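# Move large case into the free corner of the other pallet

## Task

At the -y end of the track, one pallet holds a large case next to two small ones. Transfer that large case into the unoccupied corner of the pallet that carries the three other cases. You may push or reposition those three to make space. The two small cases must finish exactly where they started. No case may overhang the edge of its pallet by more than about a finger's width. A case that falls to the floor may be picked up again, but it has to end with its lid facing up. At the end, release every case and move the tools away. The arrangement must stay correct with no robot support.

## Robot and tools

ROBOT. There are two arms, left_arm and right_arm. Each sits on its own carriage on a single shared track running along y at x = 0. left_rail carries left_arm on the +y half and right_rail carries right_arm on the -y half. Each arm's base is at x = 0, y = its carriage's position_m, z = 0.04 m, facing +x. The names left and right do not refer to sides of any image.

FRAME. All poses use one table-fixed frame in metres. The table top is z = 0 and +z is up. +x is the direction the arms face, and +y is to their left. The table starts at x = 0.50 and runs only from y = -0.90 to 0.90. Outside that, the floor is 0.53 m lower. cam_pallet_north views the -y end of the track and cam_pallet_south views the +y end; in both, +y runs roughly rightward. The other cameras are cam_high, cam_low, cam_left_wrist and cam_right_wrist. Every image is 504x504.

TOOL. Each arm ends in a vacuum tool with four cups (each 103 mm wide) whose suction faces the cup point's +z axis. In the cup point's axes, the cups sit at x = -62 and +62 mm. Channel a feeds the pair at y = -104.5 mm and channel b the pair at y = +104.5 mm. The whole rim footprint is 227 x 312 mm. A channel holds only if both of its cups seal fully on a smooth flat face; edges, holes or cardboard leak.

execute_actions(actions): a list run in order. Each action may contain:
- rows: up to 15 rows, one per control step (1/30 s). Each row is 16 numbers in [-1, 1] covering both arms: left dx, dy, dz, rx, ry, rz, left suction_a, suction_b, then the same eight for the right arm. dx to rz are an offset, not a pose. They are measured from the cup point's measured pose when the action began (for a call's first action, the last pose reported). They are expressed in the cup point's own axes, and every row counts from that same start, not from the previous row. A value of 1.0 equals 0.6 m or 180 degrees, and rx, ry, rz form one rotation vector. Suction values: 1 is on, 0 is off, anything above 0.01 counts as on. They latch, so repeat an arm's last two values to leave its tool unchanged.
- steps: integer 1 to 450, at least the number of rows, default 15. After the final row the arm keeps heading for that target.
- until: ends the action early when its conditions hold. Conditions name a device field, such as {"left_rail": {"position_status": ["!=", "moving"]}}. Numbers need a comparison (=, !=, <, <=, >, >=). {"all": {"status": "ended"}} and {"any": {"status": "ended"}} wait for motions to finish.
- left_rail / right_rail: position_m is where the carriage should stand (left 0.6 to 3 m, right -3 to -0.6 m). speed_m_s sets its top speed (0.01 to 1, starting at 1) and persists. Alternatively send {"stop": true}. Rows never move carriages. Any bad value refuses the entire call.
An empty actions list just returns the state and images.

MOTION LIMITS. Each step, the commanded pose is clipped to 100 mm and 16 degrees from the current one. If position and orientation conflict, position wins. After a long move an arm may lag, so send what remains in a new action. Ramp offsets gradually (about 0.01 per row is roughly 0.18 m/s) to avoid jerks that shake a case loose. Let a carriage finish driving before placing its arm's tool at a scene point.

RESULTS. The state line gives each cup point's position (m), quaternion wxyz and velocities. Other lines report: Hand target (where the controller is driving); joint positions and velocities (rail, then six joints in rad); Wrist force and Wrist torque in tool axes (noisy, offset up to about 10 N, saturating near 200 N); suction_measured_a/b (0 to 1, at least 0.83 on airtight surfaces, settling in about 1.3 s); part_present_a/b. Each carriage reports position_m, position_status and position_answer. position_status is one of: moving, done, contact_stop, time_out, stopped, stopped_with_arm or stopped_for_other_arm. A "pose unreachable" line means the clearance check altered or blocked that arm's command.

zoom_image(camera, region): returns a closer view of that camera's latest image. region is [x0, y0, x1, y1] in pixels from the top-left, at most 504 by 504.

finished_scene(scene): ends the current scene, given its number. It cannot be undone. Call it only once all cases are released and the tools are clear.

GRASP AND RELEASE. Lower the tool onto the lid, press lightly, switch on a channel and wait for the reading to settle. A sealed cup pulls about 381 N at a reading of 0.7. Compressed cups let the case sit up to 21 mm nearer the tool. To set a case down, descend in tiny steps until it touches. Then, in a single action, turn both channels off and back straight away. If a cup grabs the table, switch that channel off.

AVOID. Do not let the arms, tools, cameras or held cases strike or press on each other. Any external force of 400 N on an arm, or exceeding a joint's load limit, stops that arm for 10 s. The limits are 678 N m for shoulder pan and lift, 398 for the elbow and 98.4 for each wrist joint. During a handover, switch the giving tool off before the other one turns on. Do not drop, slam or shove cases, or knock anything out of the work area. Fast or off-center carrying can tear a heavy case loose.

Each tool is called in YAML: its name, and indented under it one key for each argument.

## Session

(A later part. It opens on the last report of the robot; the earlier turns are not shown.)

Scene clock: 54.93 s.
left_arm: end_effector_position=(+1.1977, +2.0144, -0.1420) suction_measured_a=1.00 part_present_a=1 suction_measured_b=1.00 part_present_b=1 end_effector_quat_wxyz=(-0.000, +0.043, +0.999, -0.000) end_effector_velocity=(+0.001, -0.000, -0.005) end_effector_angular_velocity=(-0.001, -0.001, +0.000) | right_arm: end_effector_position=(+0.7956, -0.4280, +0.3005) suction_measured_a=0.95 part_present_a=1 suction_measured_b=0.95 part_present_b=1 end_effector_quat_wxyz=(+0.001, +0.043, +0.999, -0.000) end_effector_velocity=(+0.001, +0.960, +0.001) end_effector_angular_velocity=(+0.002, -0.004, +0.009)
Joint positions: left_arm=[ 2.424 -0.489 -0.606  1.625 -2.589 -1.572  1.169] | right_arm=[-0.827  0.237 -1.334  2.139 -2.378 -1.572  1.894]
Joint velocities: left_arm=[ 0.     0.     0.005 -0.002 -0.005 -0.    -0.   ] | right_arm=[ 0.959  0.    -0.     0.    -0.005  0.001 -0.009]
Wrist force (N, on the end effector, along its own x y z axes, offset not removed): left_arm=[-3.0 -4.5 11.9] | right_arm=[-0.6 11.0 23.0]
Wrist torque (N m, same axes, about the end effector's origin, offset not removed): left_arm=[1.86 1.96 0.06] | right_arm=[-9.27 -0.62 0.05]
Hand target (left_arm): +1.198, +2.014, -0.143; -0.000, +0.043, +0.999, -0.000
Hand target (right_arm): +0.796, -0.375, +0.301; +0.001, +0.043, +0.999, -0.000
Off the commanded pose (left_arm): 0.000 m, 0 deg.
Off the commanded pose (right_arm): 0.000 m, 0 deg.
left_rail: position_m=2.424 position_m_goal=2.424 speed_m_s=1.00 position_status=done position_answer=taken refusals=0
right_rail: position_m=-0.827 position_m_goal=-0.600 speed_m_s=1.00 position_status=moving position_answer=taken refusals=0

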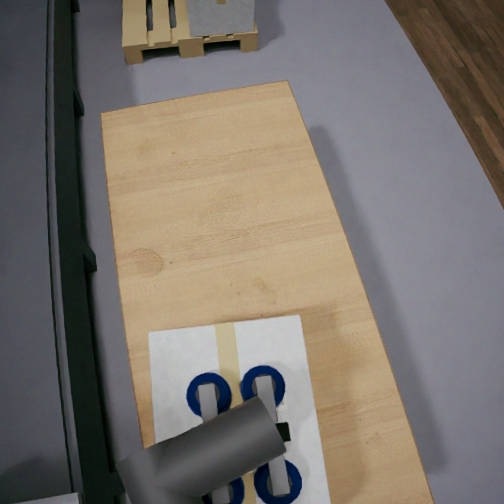

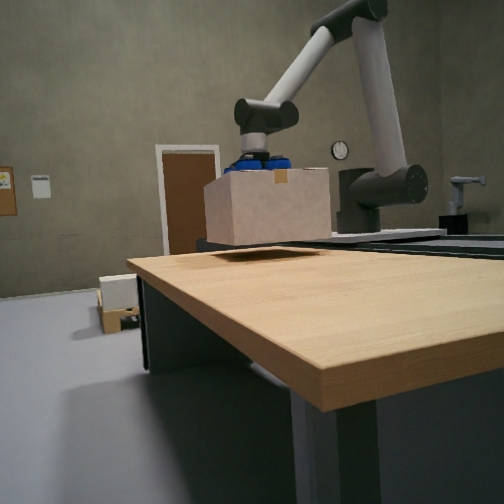

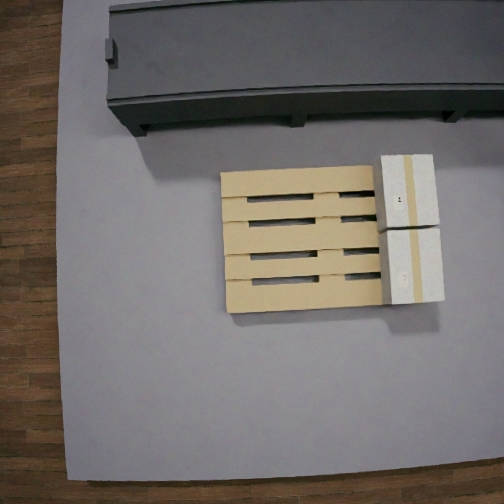

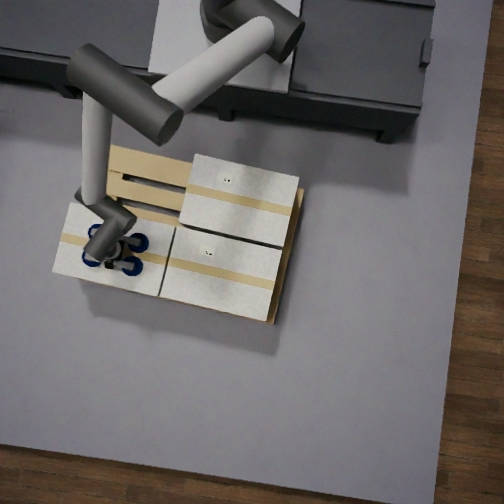

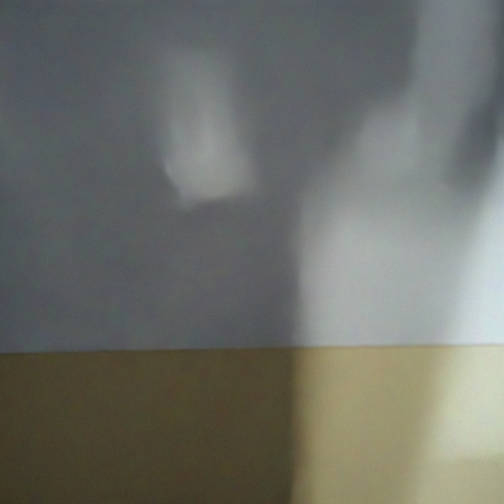

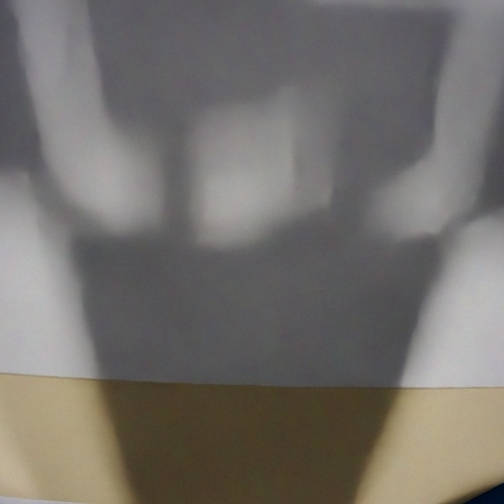

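execute_actions:
  actions: []

Scene clock: 55.50 s.
left_arm: end_effector_position=(+1.1977, +2.0144, -0.1425) suction_measured_a=1.00 part_present_a=1 suction_measured_b=1.00 part_present_b=1 end_effector_quat_wxyz=(-0.000, +0.043, +0.999, -0.000) end_effector_velocity=(-0.000, -0.000, -0.000) end_effector_angular_velocity=(-0.000, +0.000, +0.000) | right_arm: end_effector_position=(+0.7956, -0.2016, +0.3005) suction_measured_a=0.95 part_present_a=1 suction_measured_b=0.95 part_present_b=1 end_effector_quat_wxyz=(+0.001, +0.043, +0.999, -0.000) end_effector_velocity=(+0.000, -0.001, +0.000) end_effector_angular_velocity=(+0.000, -0.000, -0.001)
Joint positions: left_arm=[ 2.424 -0.489 -0.605  1.625 -2.59  -1.572  1.169] | right_arm=[-0.6    0.237 -1.334  2.14  -2.379 -1.572  1.893]
Joint velocities: left_arm=[ 0. -0.  0.  0. -0. -0.  0.] | right_arm=[ 0.    -0.001 -0.     0.    -0.     0.    -0.   ]
Wrist force (N, on the end effector, along its own x y z axes, offset not removed): left_arm=[-5.4 -3.3 9.1] | right_arm=[-1.9 3.3 22.9]
Wrist torque (N m, same axes, about the end effector's origin, offset not removed): left_arm=[2.33 2.38 0.20] | right_arm=[-7.85 -0.70 -0.07]
Hand target (left_arm): +1.198, +2.014, -0.143; -0.000, +0.043, +0.999, -0.000
Hand target (right_arm): +0.796, -0.201, +0.301; +0.001, +0.043, +0.999, -0.000
Off the commanded pose (left_arm): 0.000 m, 0 deg.
Off the commanded pose (right_arm): 0.000 m, 0 deg.
left_rail: position_m=2.424 position_m_goal=2.424 speed_m_s=1.00 position_status=done position_answer=taken refusals=0
right_rail: position_m=-0.600 position_m_goal=-0.600 speed_m_s=1.00 position_status=done position_answer=taken refusals=0

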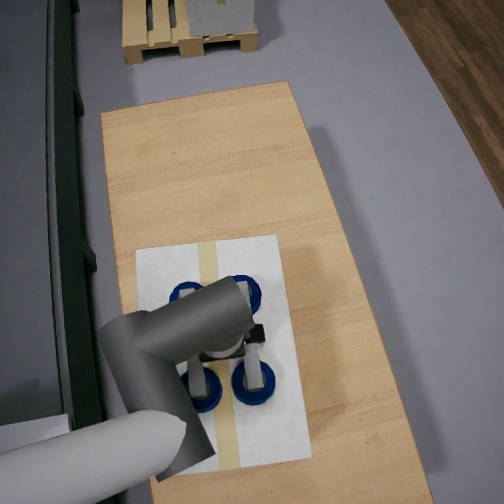

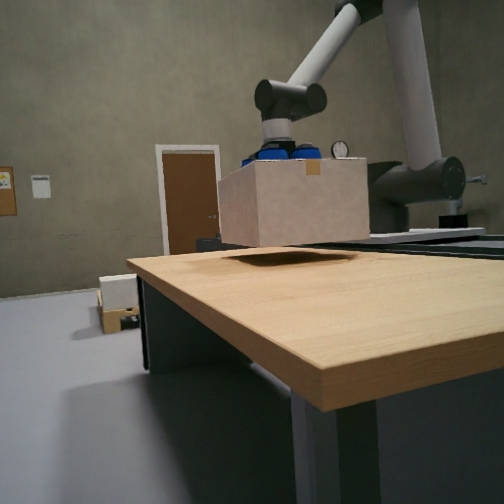

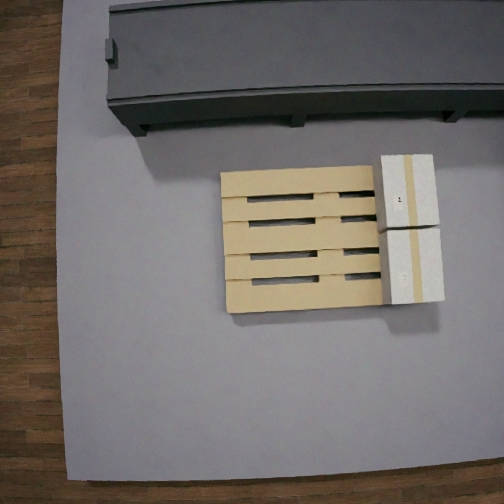

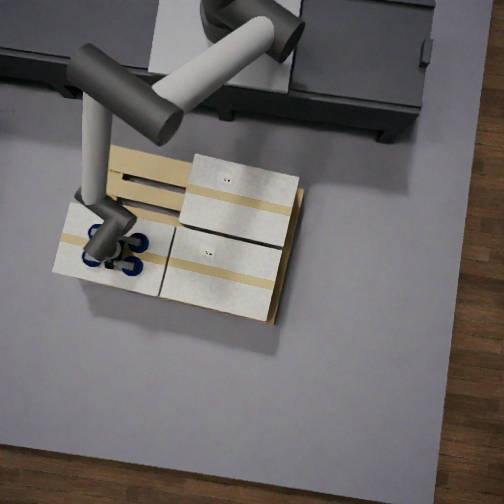

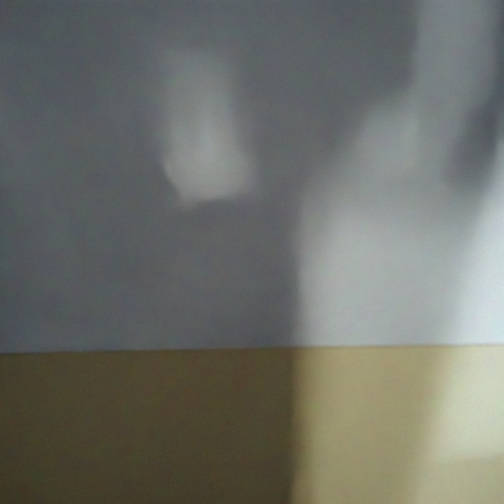

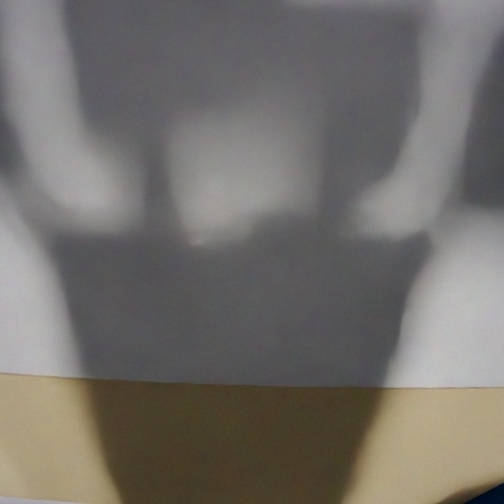

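execute_actions:
  actions:
    - {"rows": [[0,0,0.001,0,0,0,1,1,0,0,0.003,0,0,0,1,1],[0,0,0.002,0,0,0,1,1,0,0,0.0125,0,0,0,1,1],[0,0,0.003,0,0,0,1,1,0,0,0.0265,0,0,0,1,1],[0,0,0.004,0,0,0,1,1,0,0,0.043,0,0,0,1,1],[0,0,0.004,0,0,0,1,1,0,0,0.059,0,0,0,1,1],[0,0,0.004,0,0,0,1,1,0,0,0.073,0,0,0,1,1],[0,0,0.004,0,0,0,1,1,0,0,0.0825,0,0,0,1,1],[0,0,0.004,0,0,0,1,1,0,0,0.0858,0,0,0,1,1]], "steps": 8}

Scene clock: 56.23 s.
left_arm: end_effector_position=(+1.1980, +2.0142, -0.1438) suction_measured_a=1.00 part_present_a=1 suction_measured_b=1.00 part_present_b=1 end_effector_quat_wxyz=(-0.000, +0.043, +0.999, -0.001) end_effector_velocity=(+0.001, -0.000, -0.003) end_effector_angular_velocity=(-0.001, -0.002, -0.000) | right_arm: end_effector_position=(+0.7948, -0.2018, +0.2731) suction_measured_a=0.95 part_present_a=1 suction_measured_b=0.95 part_present_b=1 end_effector_quat_wxyz=(+0.001, +0.043, +0.999, -0.000) end_effector_velocity=(-0.008, -0.003, -0.210) end_effector_angular_velocity=(-0.005, +0.015, +0.000)
Joint positions: left_arm=[ 2.424 -0.489 -0.604  1.624 -2.591 -1.572  1.169] | right_arm=[-0.6    0.237 -1.307  2.156 -2.421 -1.572  1.893]
Joint velocities: left_arm=[ 0.    -0.     0.003 -0.001 -0.003  0.     0.   ] | right_arm=[ 0.    -0.     0.213  0.119 -0.315 -0.001 -0.001]
Wrist force (N, on the end effector, along its own x y z axes, offset not removed): left_arm=[30.8 5.4 -78.0] | right_arm=[-0.4 4.8 23.4]
Wrist torque (N m, same axes, about the end effector's origin, offset not removed): left_arm=[6.90 -6.03 0.50] | right_arm=[-7.35 -0.51 0.26]
Hand target (left_arm): +1.198, +2.014, -0.145; -0.000, +0.043, +0.999, -0.000
Hand target (right_arm): +0.795, -0.202, +0.250; +0.001, +0.043, +0.999, -0.000
Off the commanded pose (left_arm): 0.001 m, 0 deg.
Off the commanded pose (right_arm): 0.024 m, 0 deg.
left_rail: position_m=2.424 position_m_goal=2.424 speed_m_s=1.00 position_status=done position_answer=taken refusals=0
right_rail: position_m=-0.600 position_m_goal=-0.600 speed_m_s=1.00 position_status=done position_answer=taken refusals=0

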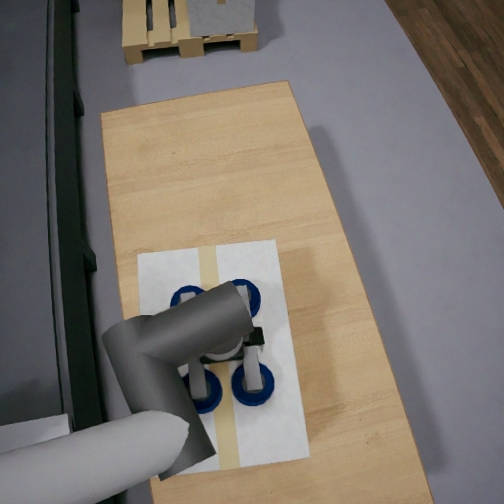

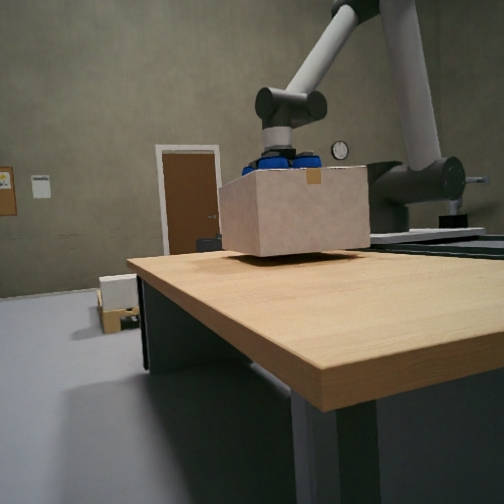

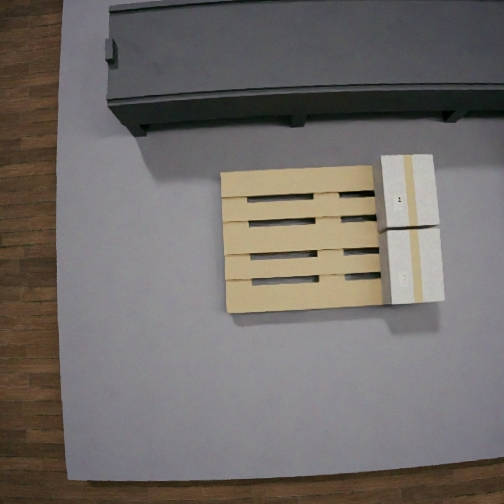

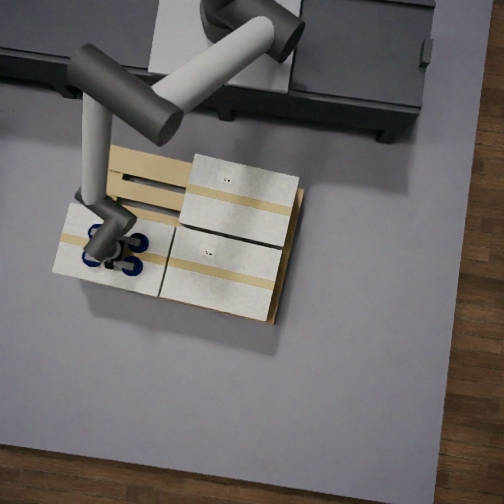

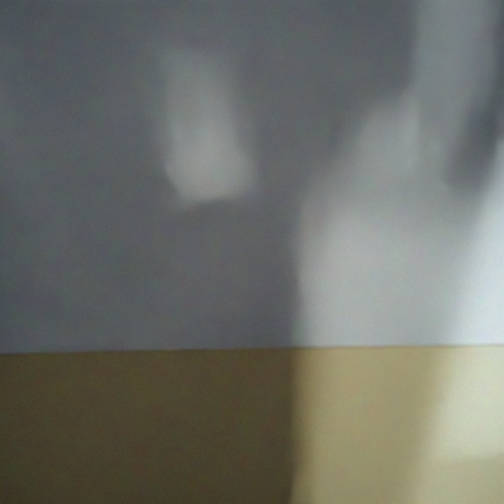

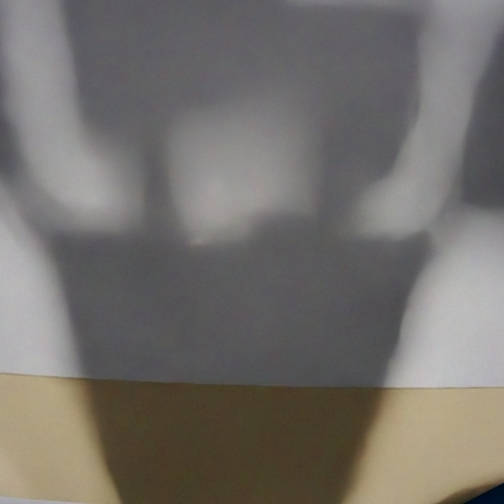

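execute_actions:
  actions:
    - {"rows": [[0,0,-0.0015,0,0,0,1,1,0,0,0.0385,0,0,0,1,1]], "steps": 1}

Scene clock: 56.67 s.
left_arm: end_effector_position=(+1.1980, +2.0143, -0.1443) suction_measured_a=1.00 part_present_a=1 suction_measured_b=1.00 part_present_b=1 end_effector_quat_wxyz=(-0.000, +0.043, +0.999, -0.001) end_effector_velocity=(-0.000, +0.000, -0.000) end_effector_angular_velocity=(+0.000, +0.000, +0.000) | right_arm: end_effector_position=(+0.7946, -0.2019, +0.2502) suction_measured_a=0.95 part_present_a=1 suction_measured_b=0.95 part_present_b=1 end_effector_quat_wxyz=(+0.001, +0.043, +0.999, -0.000) end_effector_velocity=(-0.000, -0.000, -0.002) end_effector_angular_velocity=(-0.000, +0.000, -0.000)
Joint positions: left_arm=[ 2.424 -0.489 -0.603  1.624 -2.592 -1.572  1.169] | right_arm=[-0.6    0.237 -1.282  2.168 -2.458 -1.572  1.893]
Joint velocities: left_arm=[ 0. -0.  0.  0.  0.  0. -0.] | right_arm=[ 0.    -0.     0.002  0.001 -0.003 -0.     0.   ]
Wrist force (N, on the end effector, along its own x y z axes, offset not removed): left_arm=[50.6 5.8 -136.0] | right_arm=[-7.2 2.8 16.2]
Wrist torque (N m, same axes, about the end effector's origin, offset not removed): left_arm=[6.25 -9.75 0.14] | right_arm=[-7.61 0.24 -0.07]
Hand target (left_arm): +1.198, +2.014, -0.143; -0.000, +0.043, +0.999, -0.001
Hand target (right_arm): +0.795, -0.202, +0.250; +0.001, +0.043, +0.999, -0.000
Off the commanded pose (left_arm): 0.001 m, 0 deg.
Off the commanded pose (right_arm): 0.000 m, 0 deg.
left_rail: position_m=2.424 position_m_goal=2.424 speed_m_s=1.00 position_status=done position_answer=taken refusals=0
right_rail: position_m=-0.600 position_m_goal=-0.600 speed_m_s=1.00 position_status=done position_answer=taken refusals=0

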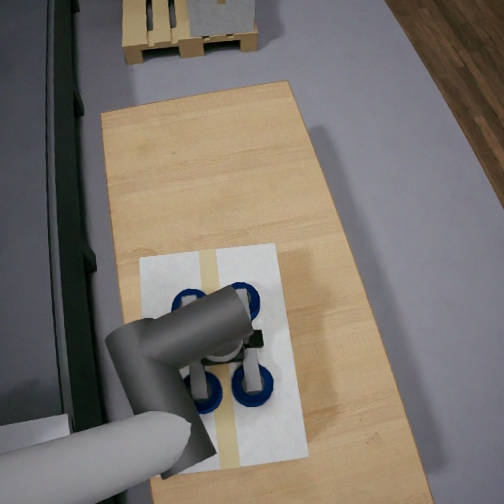

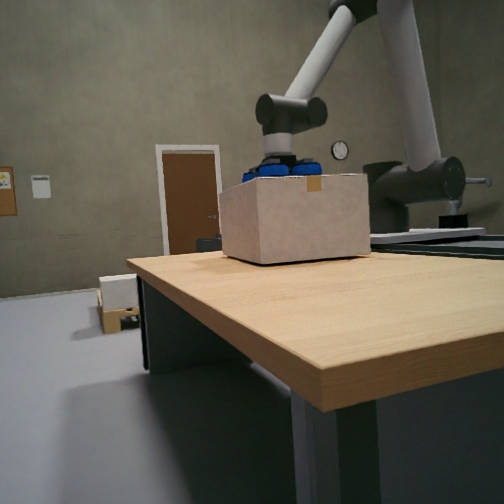

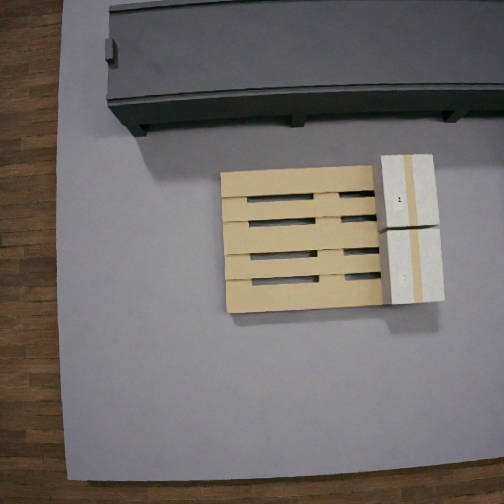

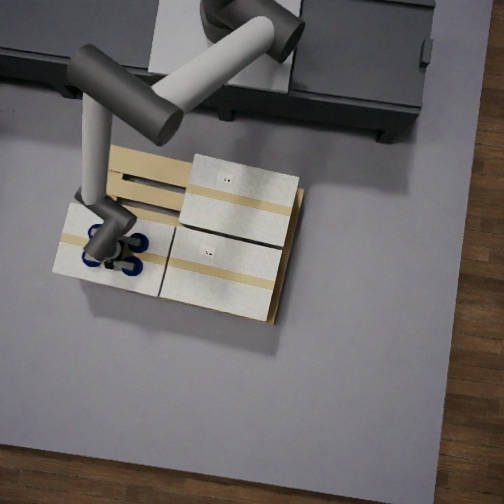

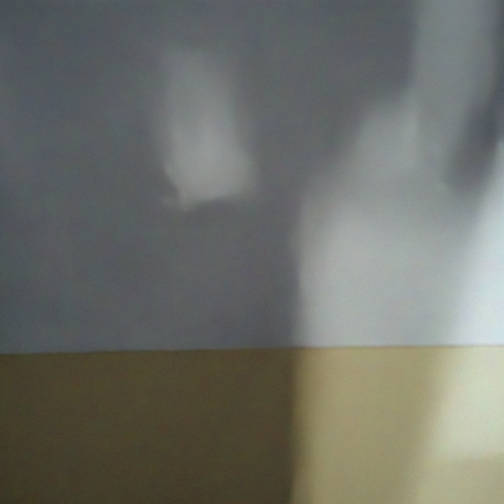

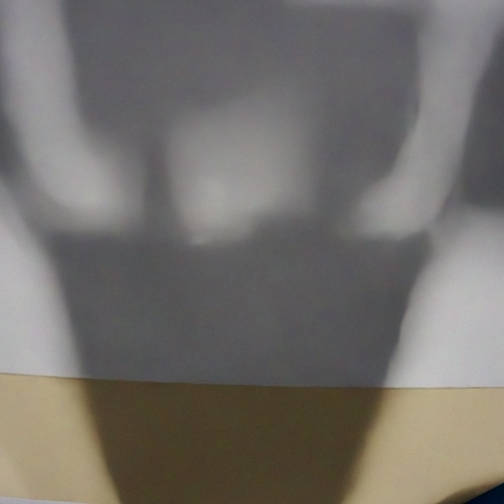

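execute_actions:
  actions: []

Scene clock: 56.90 s.
left_arm: end_effector_position=(+1.1979, +2.0143, -0.1437) suction_measured_a=1.00 part_present_a=1 suction_measured_b=1.00 part_present_b=1 end_effector_quat_wxyz=(-0.000, +0.043, +0.999, -0.000) end_effector_velocity=(-0.001, +0.000, +0.001) end_effector_angular_velocity=(+0.001, +0.001, +0.000) | right_arm: end_effector_position=(+0.7946, -0.2019, +0.2499) suction_measured_a=0.95 part_present_a=1 suction_measured_b=0.95 part_present_b=1 end_effector_quat_wxyz=(+0.001, +0.043, +0.999, -0.001) end_effector_velocity=(+0.000, +0.000, -0.000) end_effector_angular_velocity=(-0.000, +0.000, +0.000)
Joint positions: left_arm=[ 2.424 -0.489 -0.604  1.624 -2.591 -1.572  1.169] | right_arm=[-0.6    0.237 -1.282  2.168 -2.458 -1.572  1.893]
Joint velocities: left_arm=[ 0.    -0.    -0.001  0.001  0.002  0.    -0.   ] | right_arm=[ 0.  0.  0. -0. -0.  0. -0.]
Wrist force (N, on the end effector, along its own x y z axes, offset not removed): left_arm=[-16.8 -4.5 -24.5] | right_arm=[4.6 -1.9 17.7]
Wrist torque (N m, same axes, about the end effector's origin, offset not removed): left_arm=[10.28 -7.51 -0.47] | right_arm=[-8.46 -1.31 -0.09]
Hand target (left_arm): +1.198, +2.014, -0.143; -0.000, +0.043, +0.999, -0.001
Hand target (right_arm): +0.795, -0.202, +0.250; +0.001, +0.043, +0.999, -0.000
Off the commanded pose (left_arm): 0.001 m, 0 deg.
Off the commanded pose (right_arm): 0.000 m, 0 deg.
left_rail: position_m=2.424 position_m_goal=2.424 speed_m_s=1.00 position_status=done position_answer=taken refusals=0
right_rail: position_m=-0.600 position_m_goal=-0.600 speed_m_s=1.00 position_status=done position_answer=taken refusals=0

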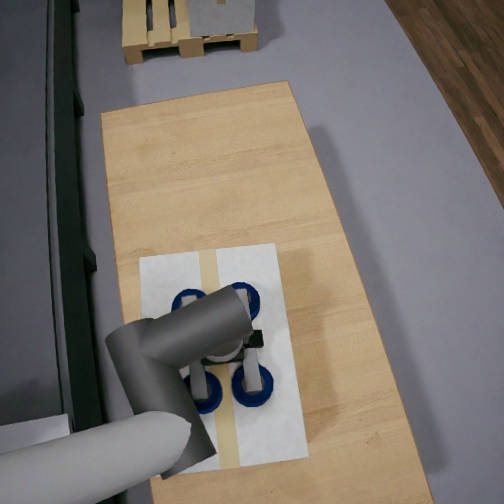

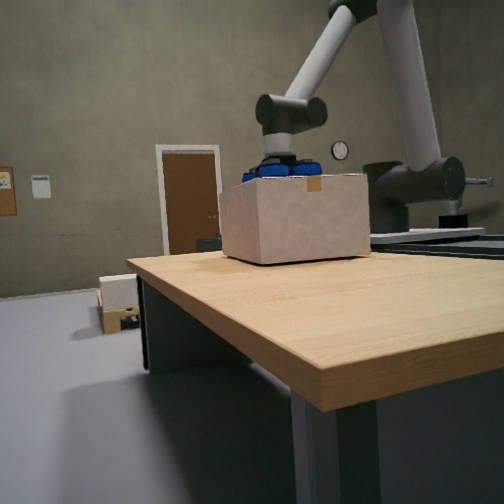

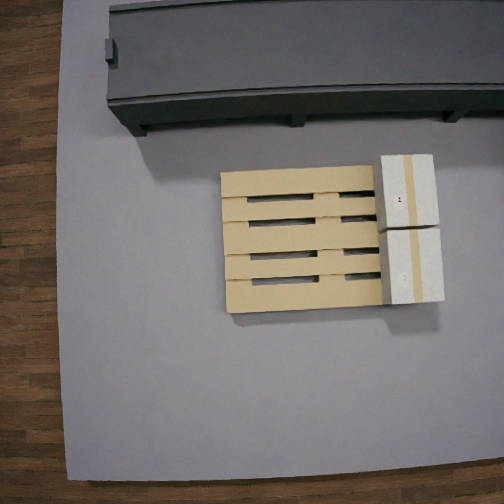

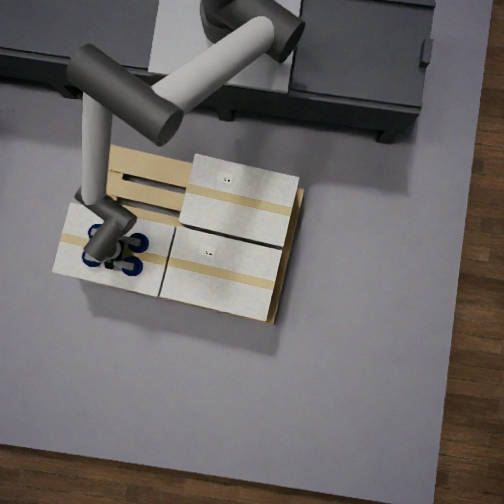

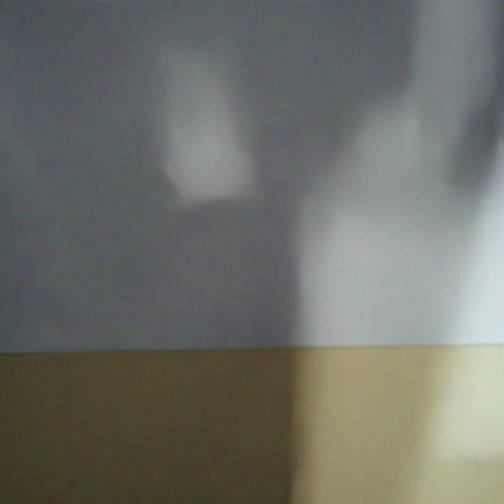

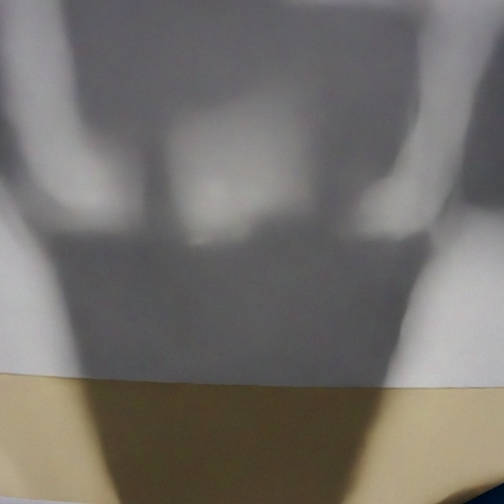

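execute_actions:
  actions:
    - {"rows": [[0,0,-0.037,0,0,0,1,1,0,0,0.001,0,0,0,1,1],[0,0,-0.037,0,0,0,1,1,0,0,0.002,0,0,0,1,1],[0,0,-0.040,0,0,0,0,0,0,0,0.0025,0,0,0,1,1]], "steps": 3}

Scene clock: 57.57 s.
left_arm: end_effector_position=(+1.1972, +2.0147, -0.1372) suction_measured_a=0.49 part_present_a=1 suction_measured_b=0.49 part_present_b=1 end_effector_quat_wxyz=(-0.001, +0.043, +0.999, -0.000) end_effector_velocity=(-0.009, +0.005, +0.136) end_effector_angular_velocity=(+0.009, +0.018, +0.000) | right_arm: end_effector_position=(+0.7948, -0.2018, +0.2498) suction_measured_a=0.95 part_present_a=1 suction_measured_b=0.95 part_present_b=1 end_effector_quat_wxyz=(+0.000, +0.043, +0.999, -0.000) end_effector_velocity=(+0.001, +0.000, -0.007) end_effector_angular_velocity=(+0.000, -0.000, -0.000)
Joint positions: left_arm=[ 2.424 -0.489 -0.611  1.626 -2.584 -1.572  1.169] | right_arm=[-0.6    0.237 -1.282  2.168 -2.458 -1.572  1.893]
Joint velocities: left_arm=[ 0.     0.    -0.14   0.035  0.125 -0.    -0.   ] | right_arm=[ 0.    -0.     0.008  0.003 -0.011 -0.     0.   ]
Wrist force (N, on the end effector, along its own x y z axes, offset not removed): left_arm=[37.5 5.7 41.0] | right_arm=[-4.1 6.0 17.1]
Wrist torque (N m, same axes, about the end effector's origin, offset not removed): left_arm=[1.03 7.49 -0.62] | right_arm=[-7.23 -0.04 0.00]
Hand target (left_arm): +1.198, +2.014, -0.120; -0.000, +0.043, +0.999, -0.000
Hand target (right_arm): +0.795, -0.202, +0.248; +0.001, +0.043, +0.999, -0.001
Off the commanded pose (left_arm): 0.017 m, 0 deg.
Off the commanded pose (right_arm): 0.001 m, 0 deg.
left_rail: position_m=2.424 position_m_goal=2.424 speed_m_s=1.00 position_status=done position_answer=taken refusals=0
right_rail: position_m=-0.600 position_m_goal=-0.600 speed_m_s=1.00 position_status=done position_answer=taken refusals=0

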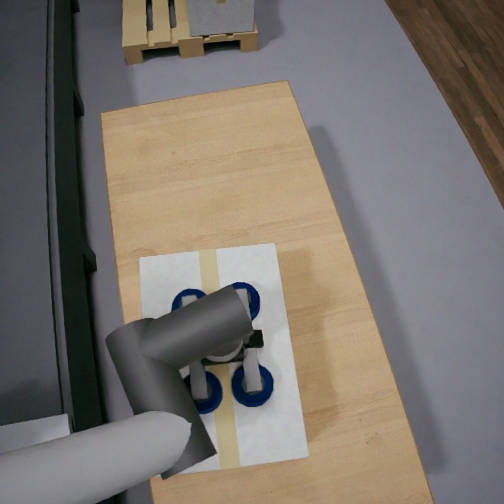

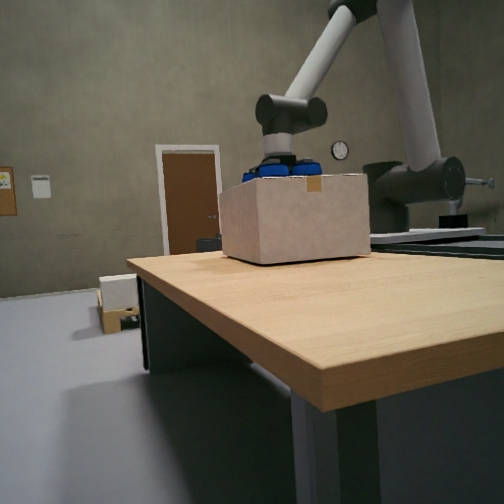

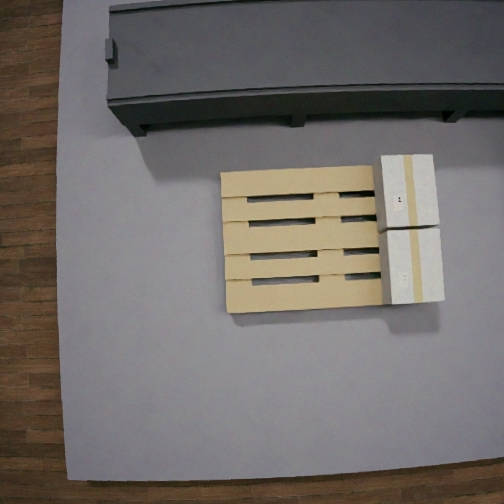

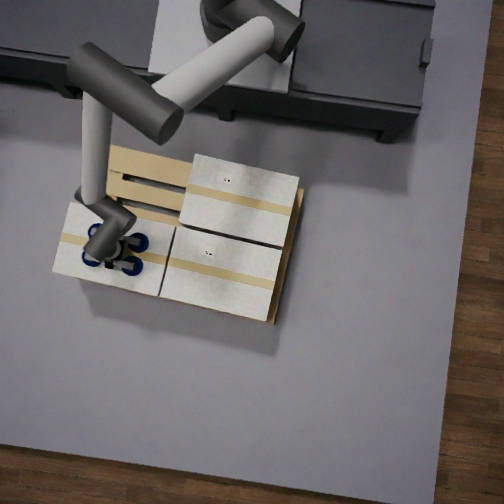

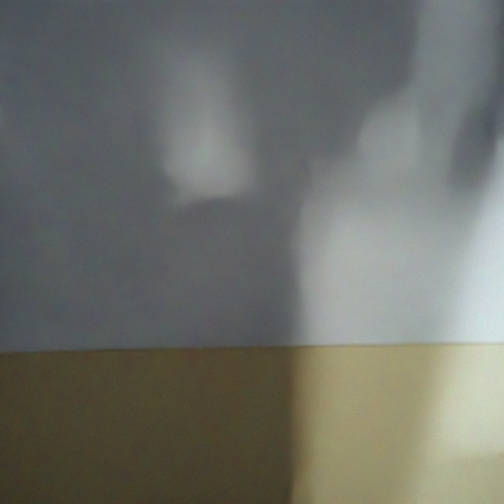

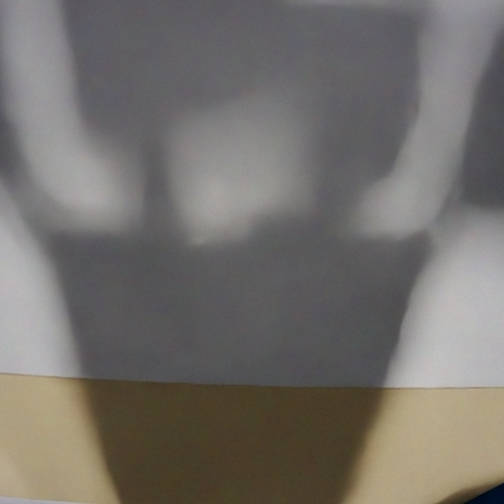

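execute_actions:
  actions: []

Scene clock: 57.70 s.
left_arm: end_effector_position=(+1.1981, +2.0142, -0.1236) suction_measured_a=0.00 part_present_a=0 suction_measured_b=0.00 part_present_b=0 end_effector_quat_wxyz=(-0.000, +0.043, +0.999, -0.001) end_effector_velocity=(-0.006, +0.003, +0.037) end_effector_angular_velocity=(+0.006, +0.011, -0.000) | right_arm: end_effector_position=(+0.7948, -0.2018, +0.2489) suction_measured_a=0.95 part_present_a=1 suction_measured_b=0.95 part_present_b=1 end_effector_quat_wxyz=(+0.001, +0.043, +0.999, -0.000) end_effector_velocity=(-0.000, -0.000, -0.004) end_effector_angular_velocity=(+0.000, -0.001, +0.000)
Joint positions: left_arm=[ 2.424 -0.489 -0.623  1.628 -2.575 -1.572  1.169] | right_arm=[-0.6    0.237 -1.281  2.168 -2.459 -1.572  1.893]
Joint velocities: left_arm=[ 0.    -0.    -0.04   0.013  0.039  0.     0.   ] | right_arm=[ 0.     0.     0.004  0.003 -0.008  0.    -0.   ]
Wrist force (N, on the end effector, along its own x y z axes, offset not removed): left_arm=[-5.7 -4.1 -26.0] | right_arm=[0.4 2.4 20.2]
Wrist torque (N m, same axes, about the end effector's origin, offset not removed): left_arm=[-0.21 1.41 -0.50] | right_arm=[-7.77 -0.65 0.00]
Hand target (left_arm): +1.198, +2.014, -0.120; -0.000, +0.043, +0.999, -0.000
Hand target (right_arm): +0.795, -0.202, +0.248; +0.001, +0.043, +0.999, -0.001
Off the commanded pose (left_arm): 0.004 m, 0 deg.
Off the commanded pose (right_arm): 0.000 m, 0 deg.
left_rail: position_m=2.424 position_m_goal=2.424 speed_m_s=1.00 position_status=done position_answer=taken refusals=0
right_rail: position_m=-0.600 position_m_goal=-0.600 speed_m_s=1.00 position_status=done position_answer=taken refusals=0

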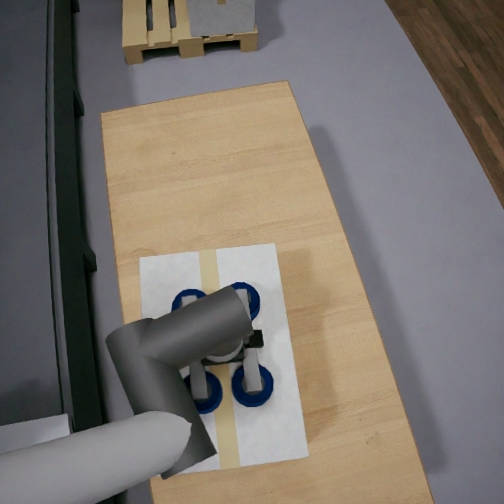

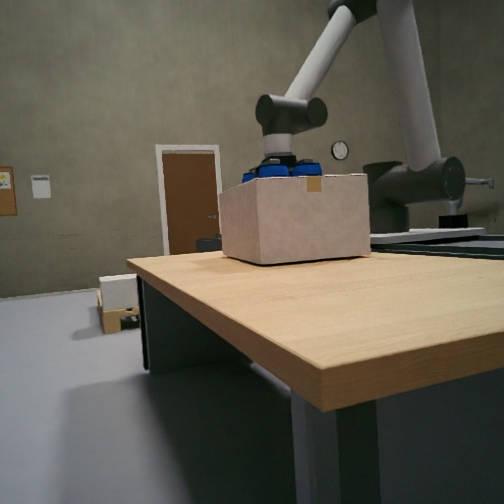

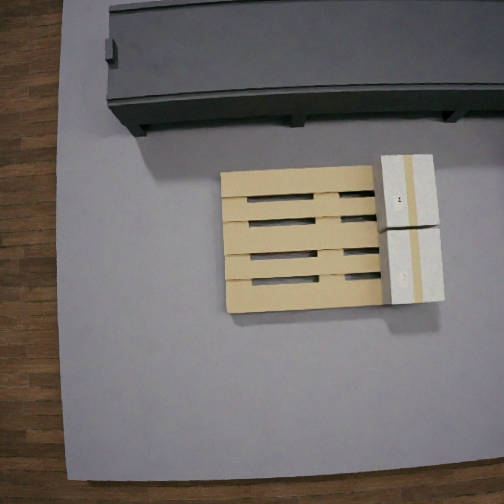

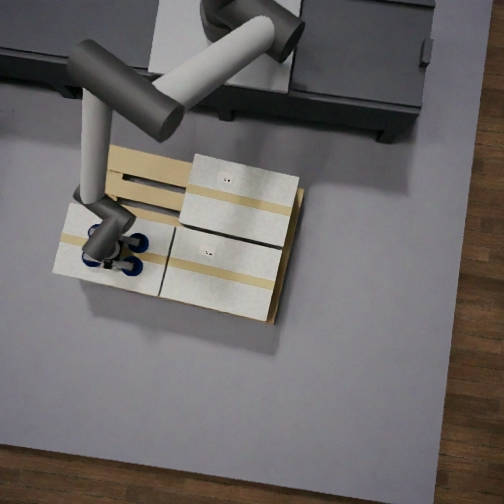

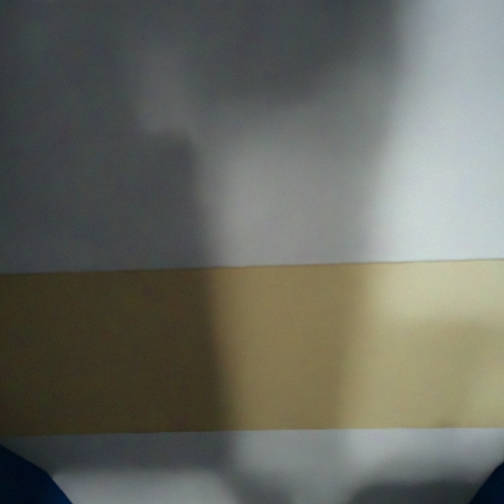

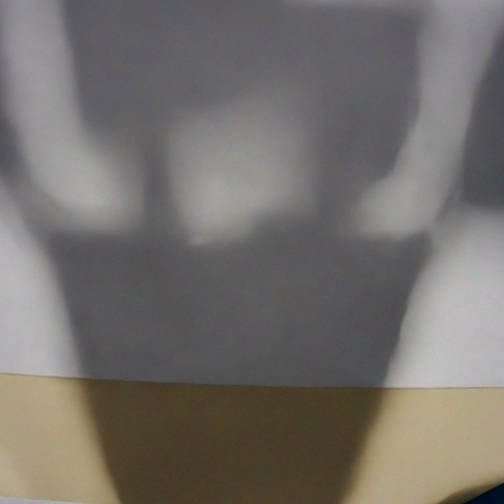

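execute_actions:
  actions:
    - {"rows": [[0,0,-0.03,0,0,0,0,0,0,0,0.002,0,0,0,1,1],[0.005,-0.006,-0.08,0,0,0,0,0,0,0,0.003,0,0,0,1,1],[0.03,-0.035,-0.15,0,0,0,0,0,0,0,0.004,0,0,0,1,1]], "steps": 3}

Scene clock: 58.93 s.
left_arm: end_effector_position=(+1.1974, +2.0142, -0.1132) suction_measured_a=0.00 part_present_a=0 suction_measured_b=0.00 part_present_b=0 end_effector_quat_wxyz=(-0.001, +0.043, +0.999, -0.000) end_effector_velocity=(-0.027, -0.015, +0.232) end_effector_angular_velocity=(+0.010, +0.020, -0.002) | right_arm: end_effector_position=(+0.7947, -0.2019, +0.2481) suction_measured_a=0.95 part_present_a=1 suction_measured_b=0.95 part_present_b=1 end_effector_quat_wxyz=(+0.001, +0.043, +0.999, -0.001) end_effector_velocity=(+0.001, +0.000, -0.009) end_effector_angular_velocity=(+0.000, -0.001, +0.000)
Joint positions: left_arm=[ 2.424 -0.489 -0.634  1.63  -2.566 -1.572  1.168] | right_arm=[-0.6    0.237 -1.28   2.169 -2.461 -1.572  1.893]
Joint velocities: left_arm=[ 0.    -0.021 -0.239  0.063  0.198  0.    -0.019] | right_arm=[ 0.    -0.     0.011  0.003 -0.014 -0.    -0.   ]
Wrist force (N, on the end effector, along its own x y z axes, offset not removed): left_arm=[-9.7 -0.8 10.6] | right_arm=[7.2 0.2 21.9]
Wrist torque (N m, same axes, about the end effector's origin, offset not removed): left_arm=[-0.13 2.04 0.12] | right_arm=[-8.21 -1.91 0.24]
Hand target (left_arm): +1.181, +1.995, -0.039; +0.000, +0.043, +0.999, -0.001
Hand target (right_arm): +0.795, -0.202, +0.246; +0.001, +0.043, +0.999, -0.000
Off the commanded pose (left_arm): 0.084 m, 0 deg.
Off the commanded pose (right_arm): 0.002 m, 0 deg.
left_rail: position_m=2.424 position_m_goal=2.424 speed_m_s=1.00 position_status=done position_answer=taken refusals=0
right_rail: position_m=-0.600 position_m_goal=-0.600 speed_m_s=1.00 position_status=done position_answer=taken refusals=0

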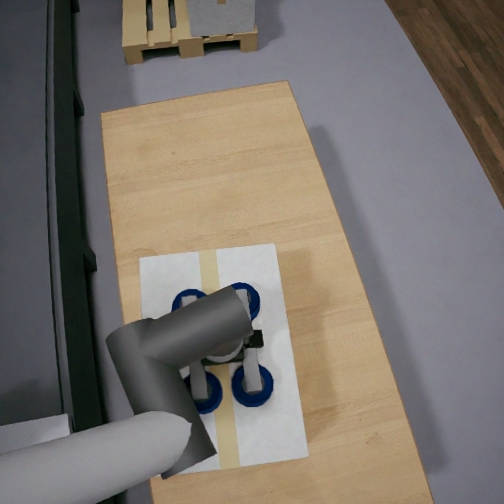

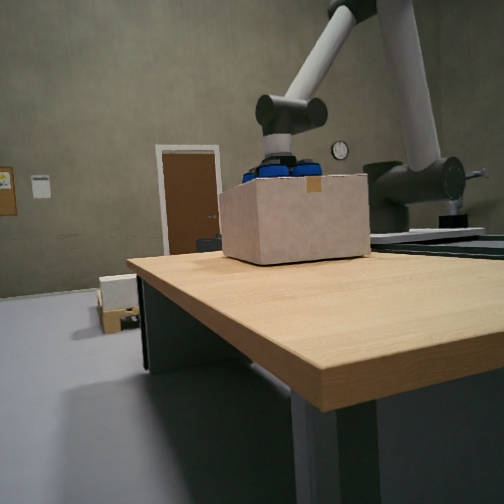

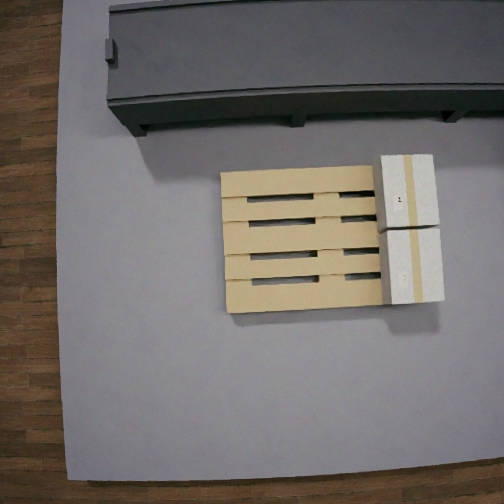

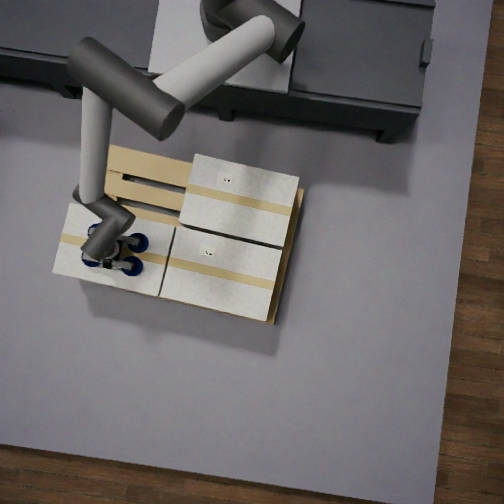

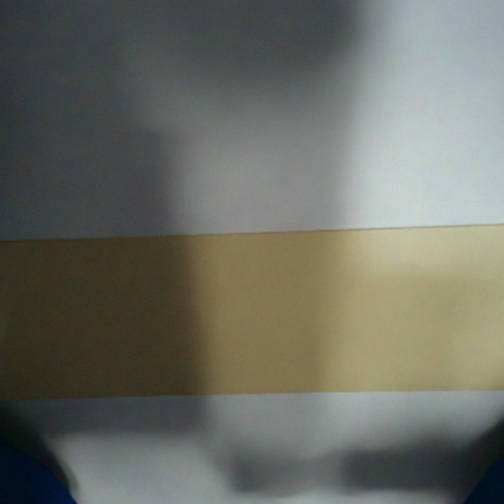

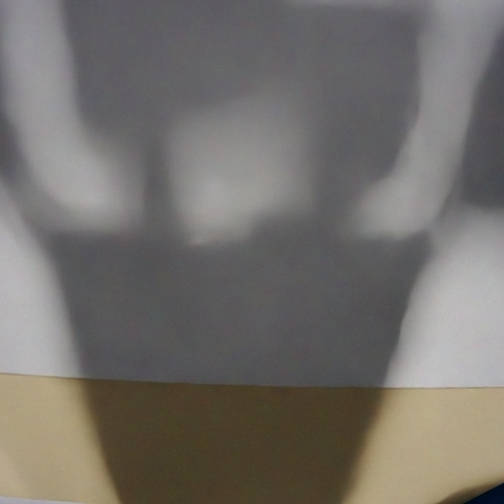

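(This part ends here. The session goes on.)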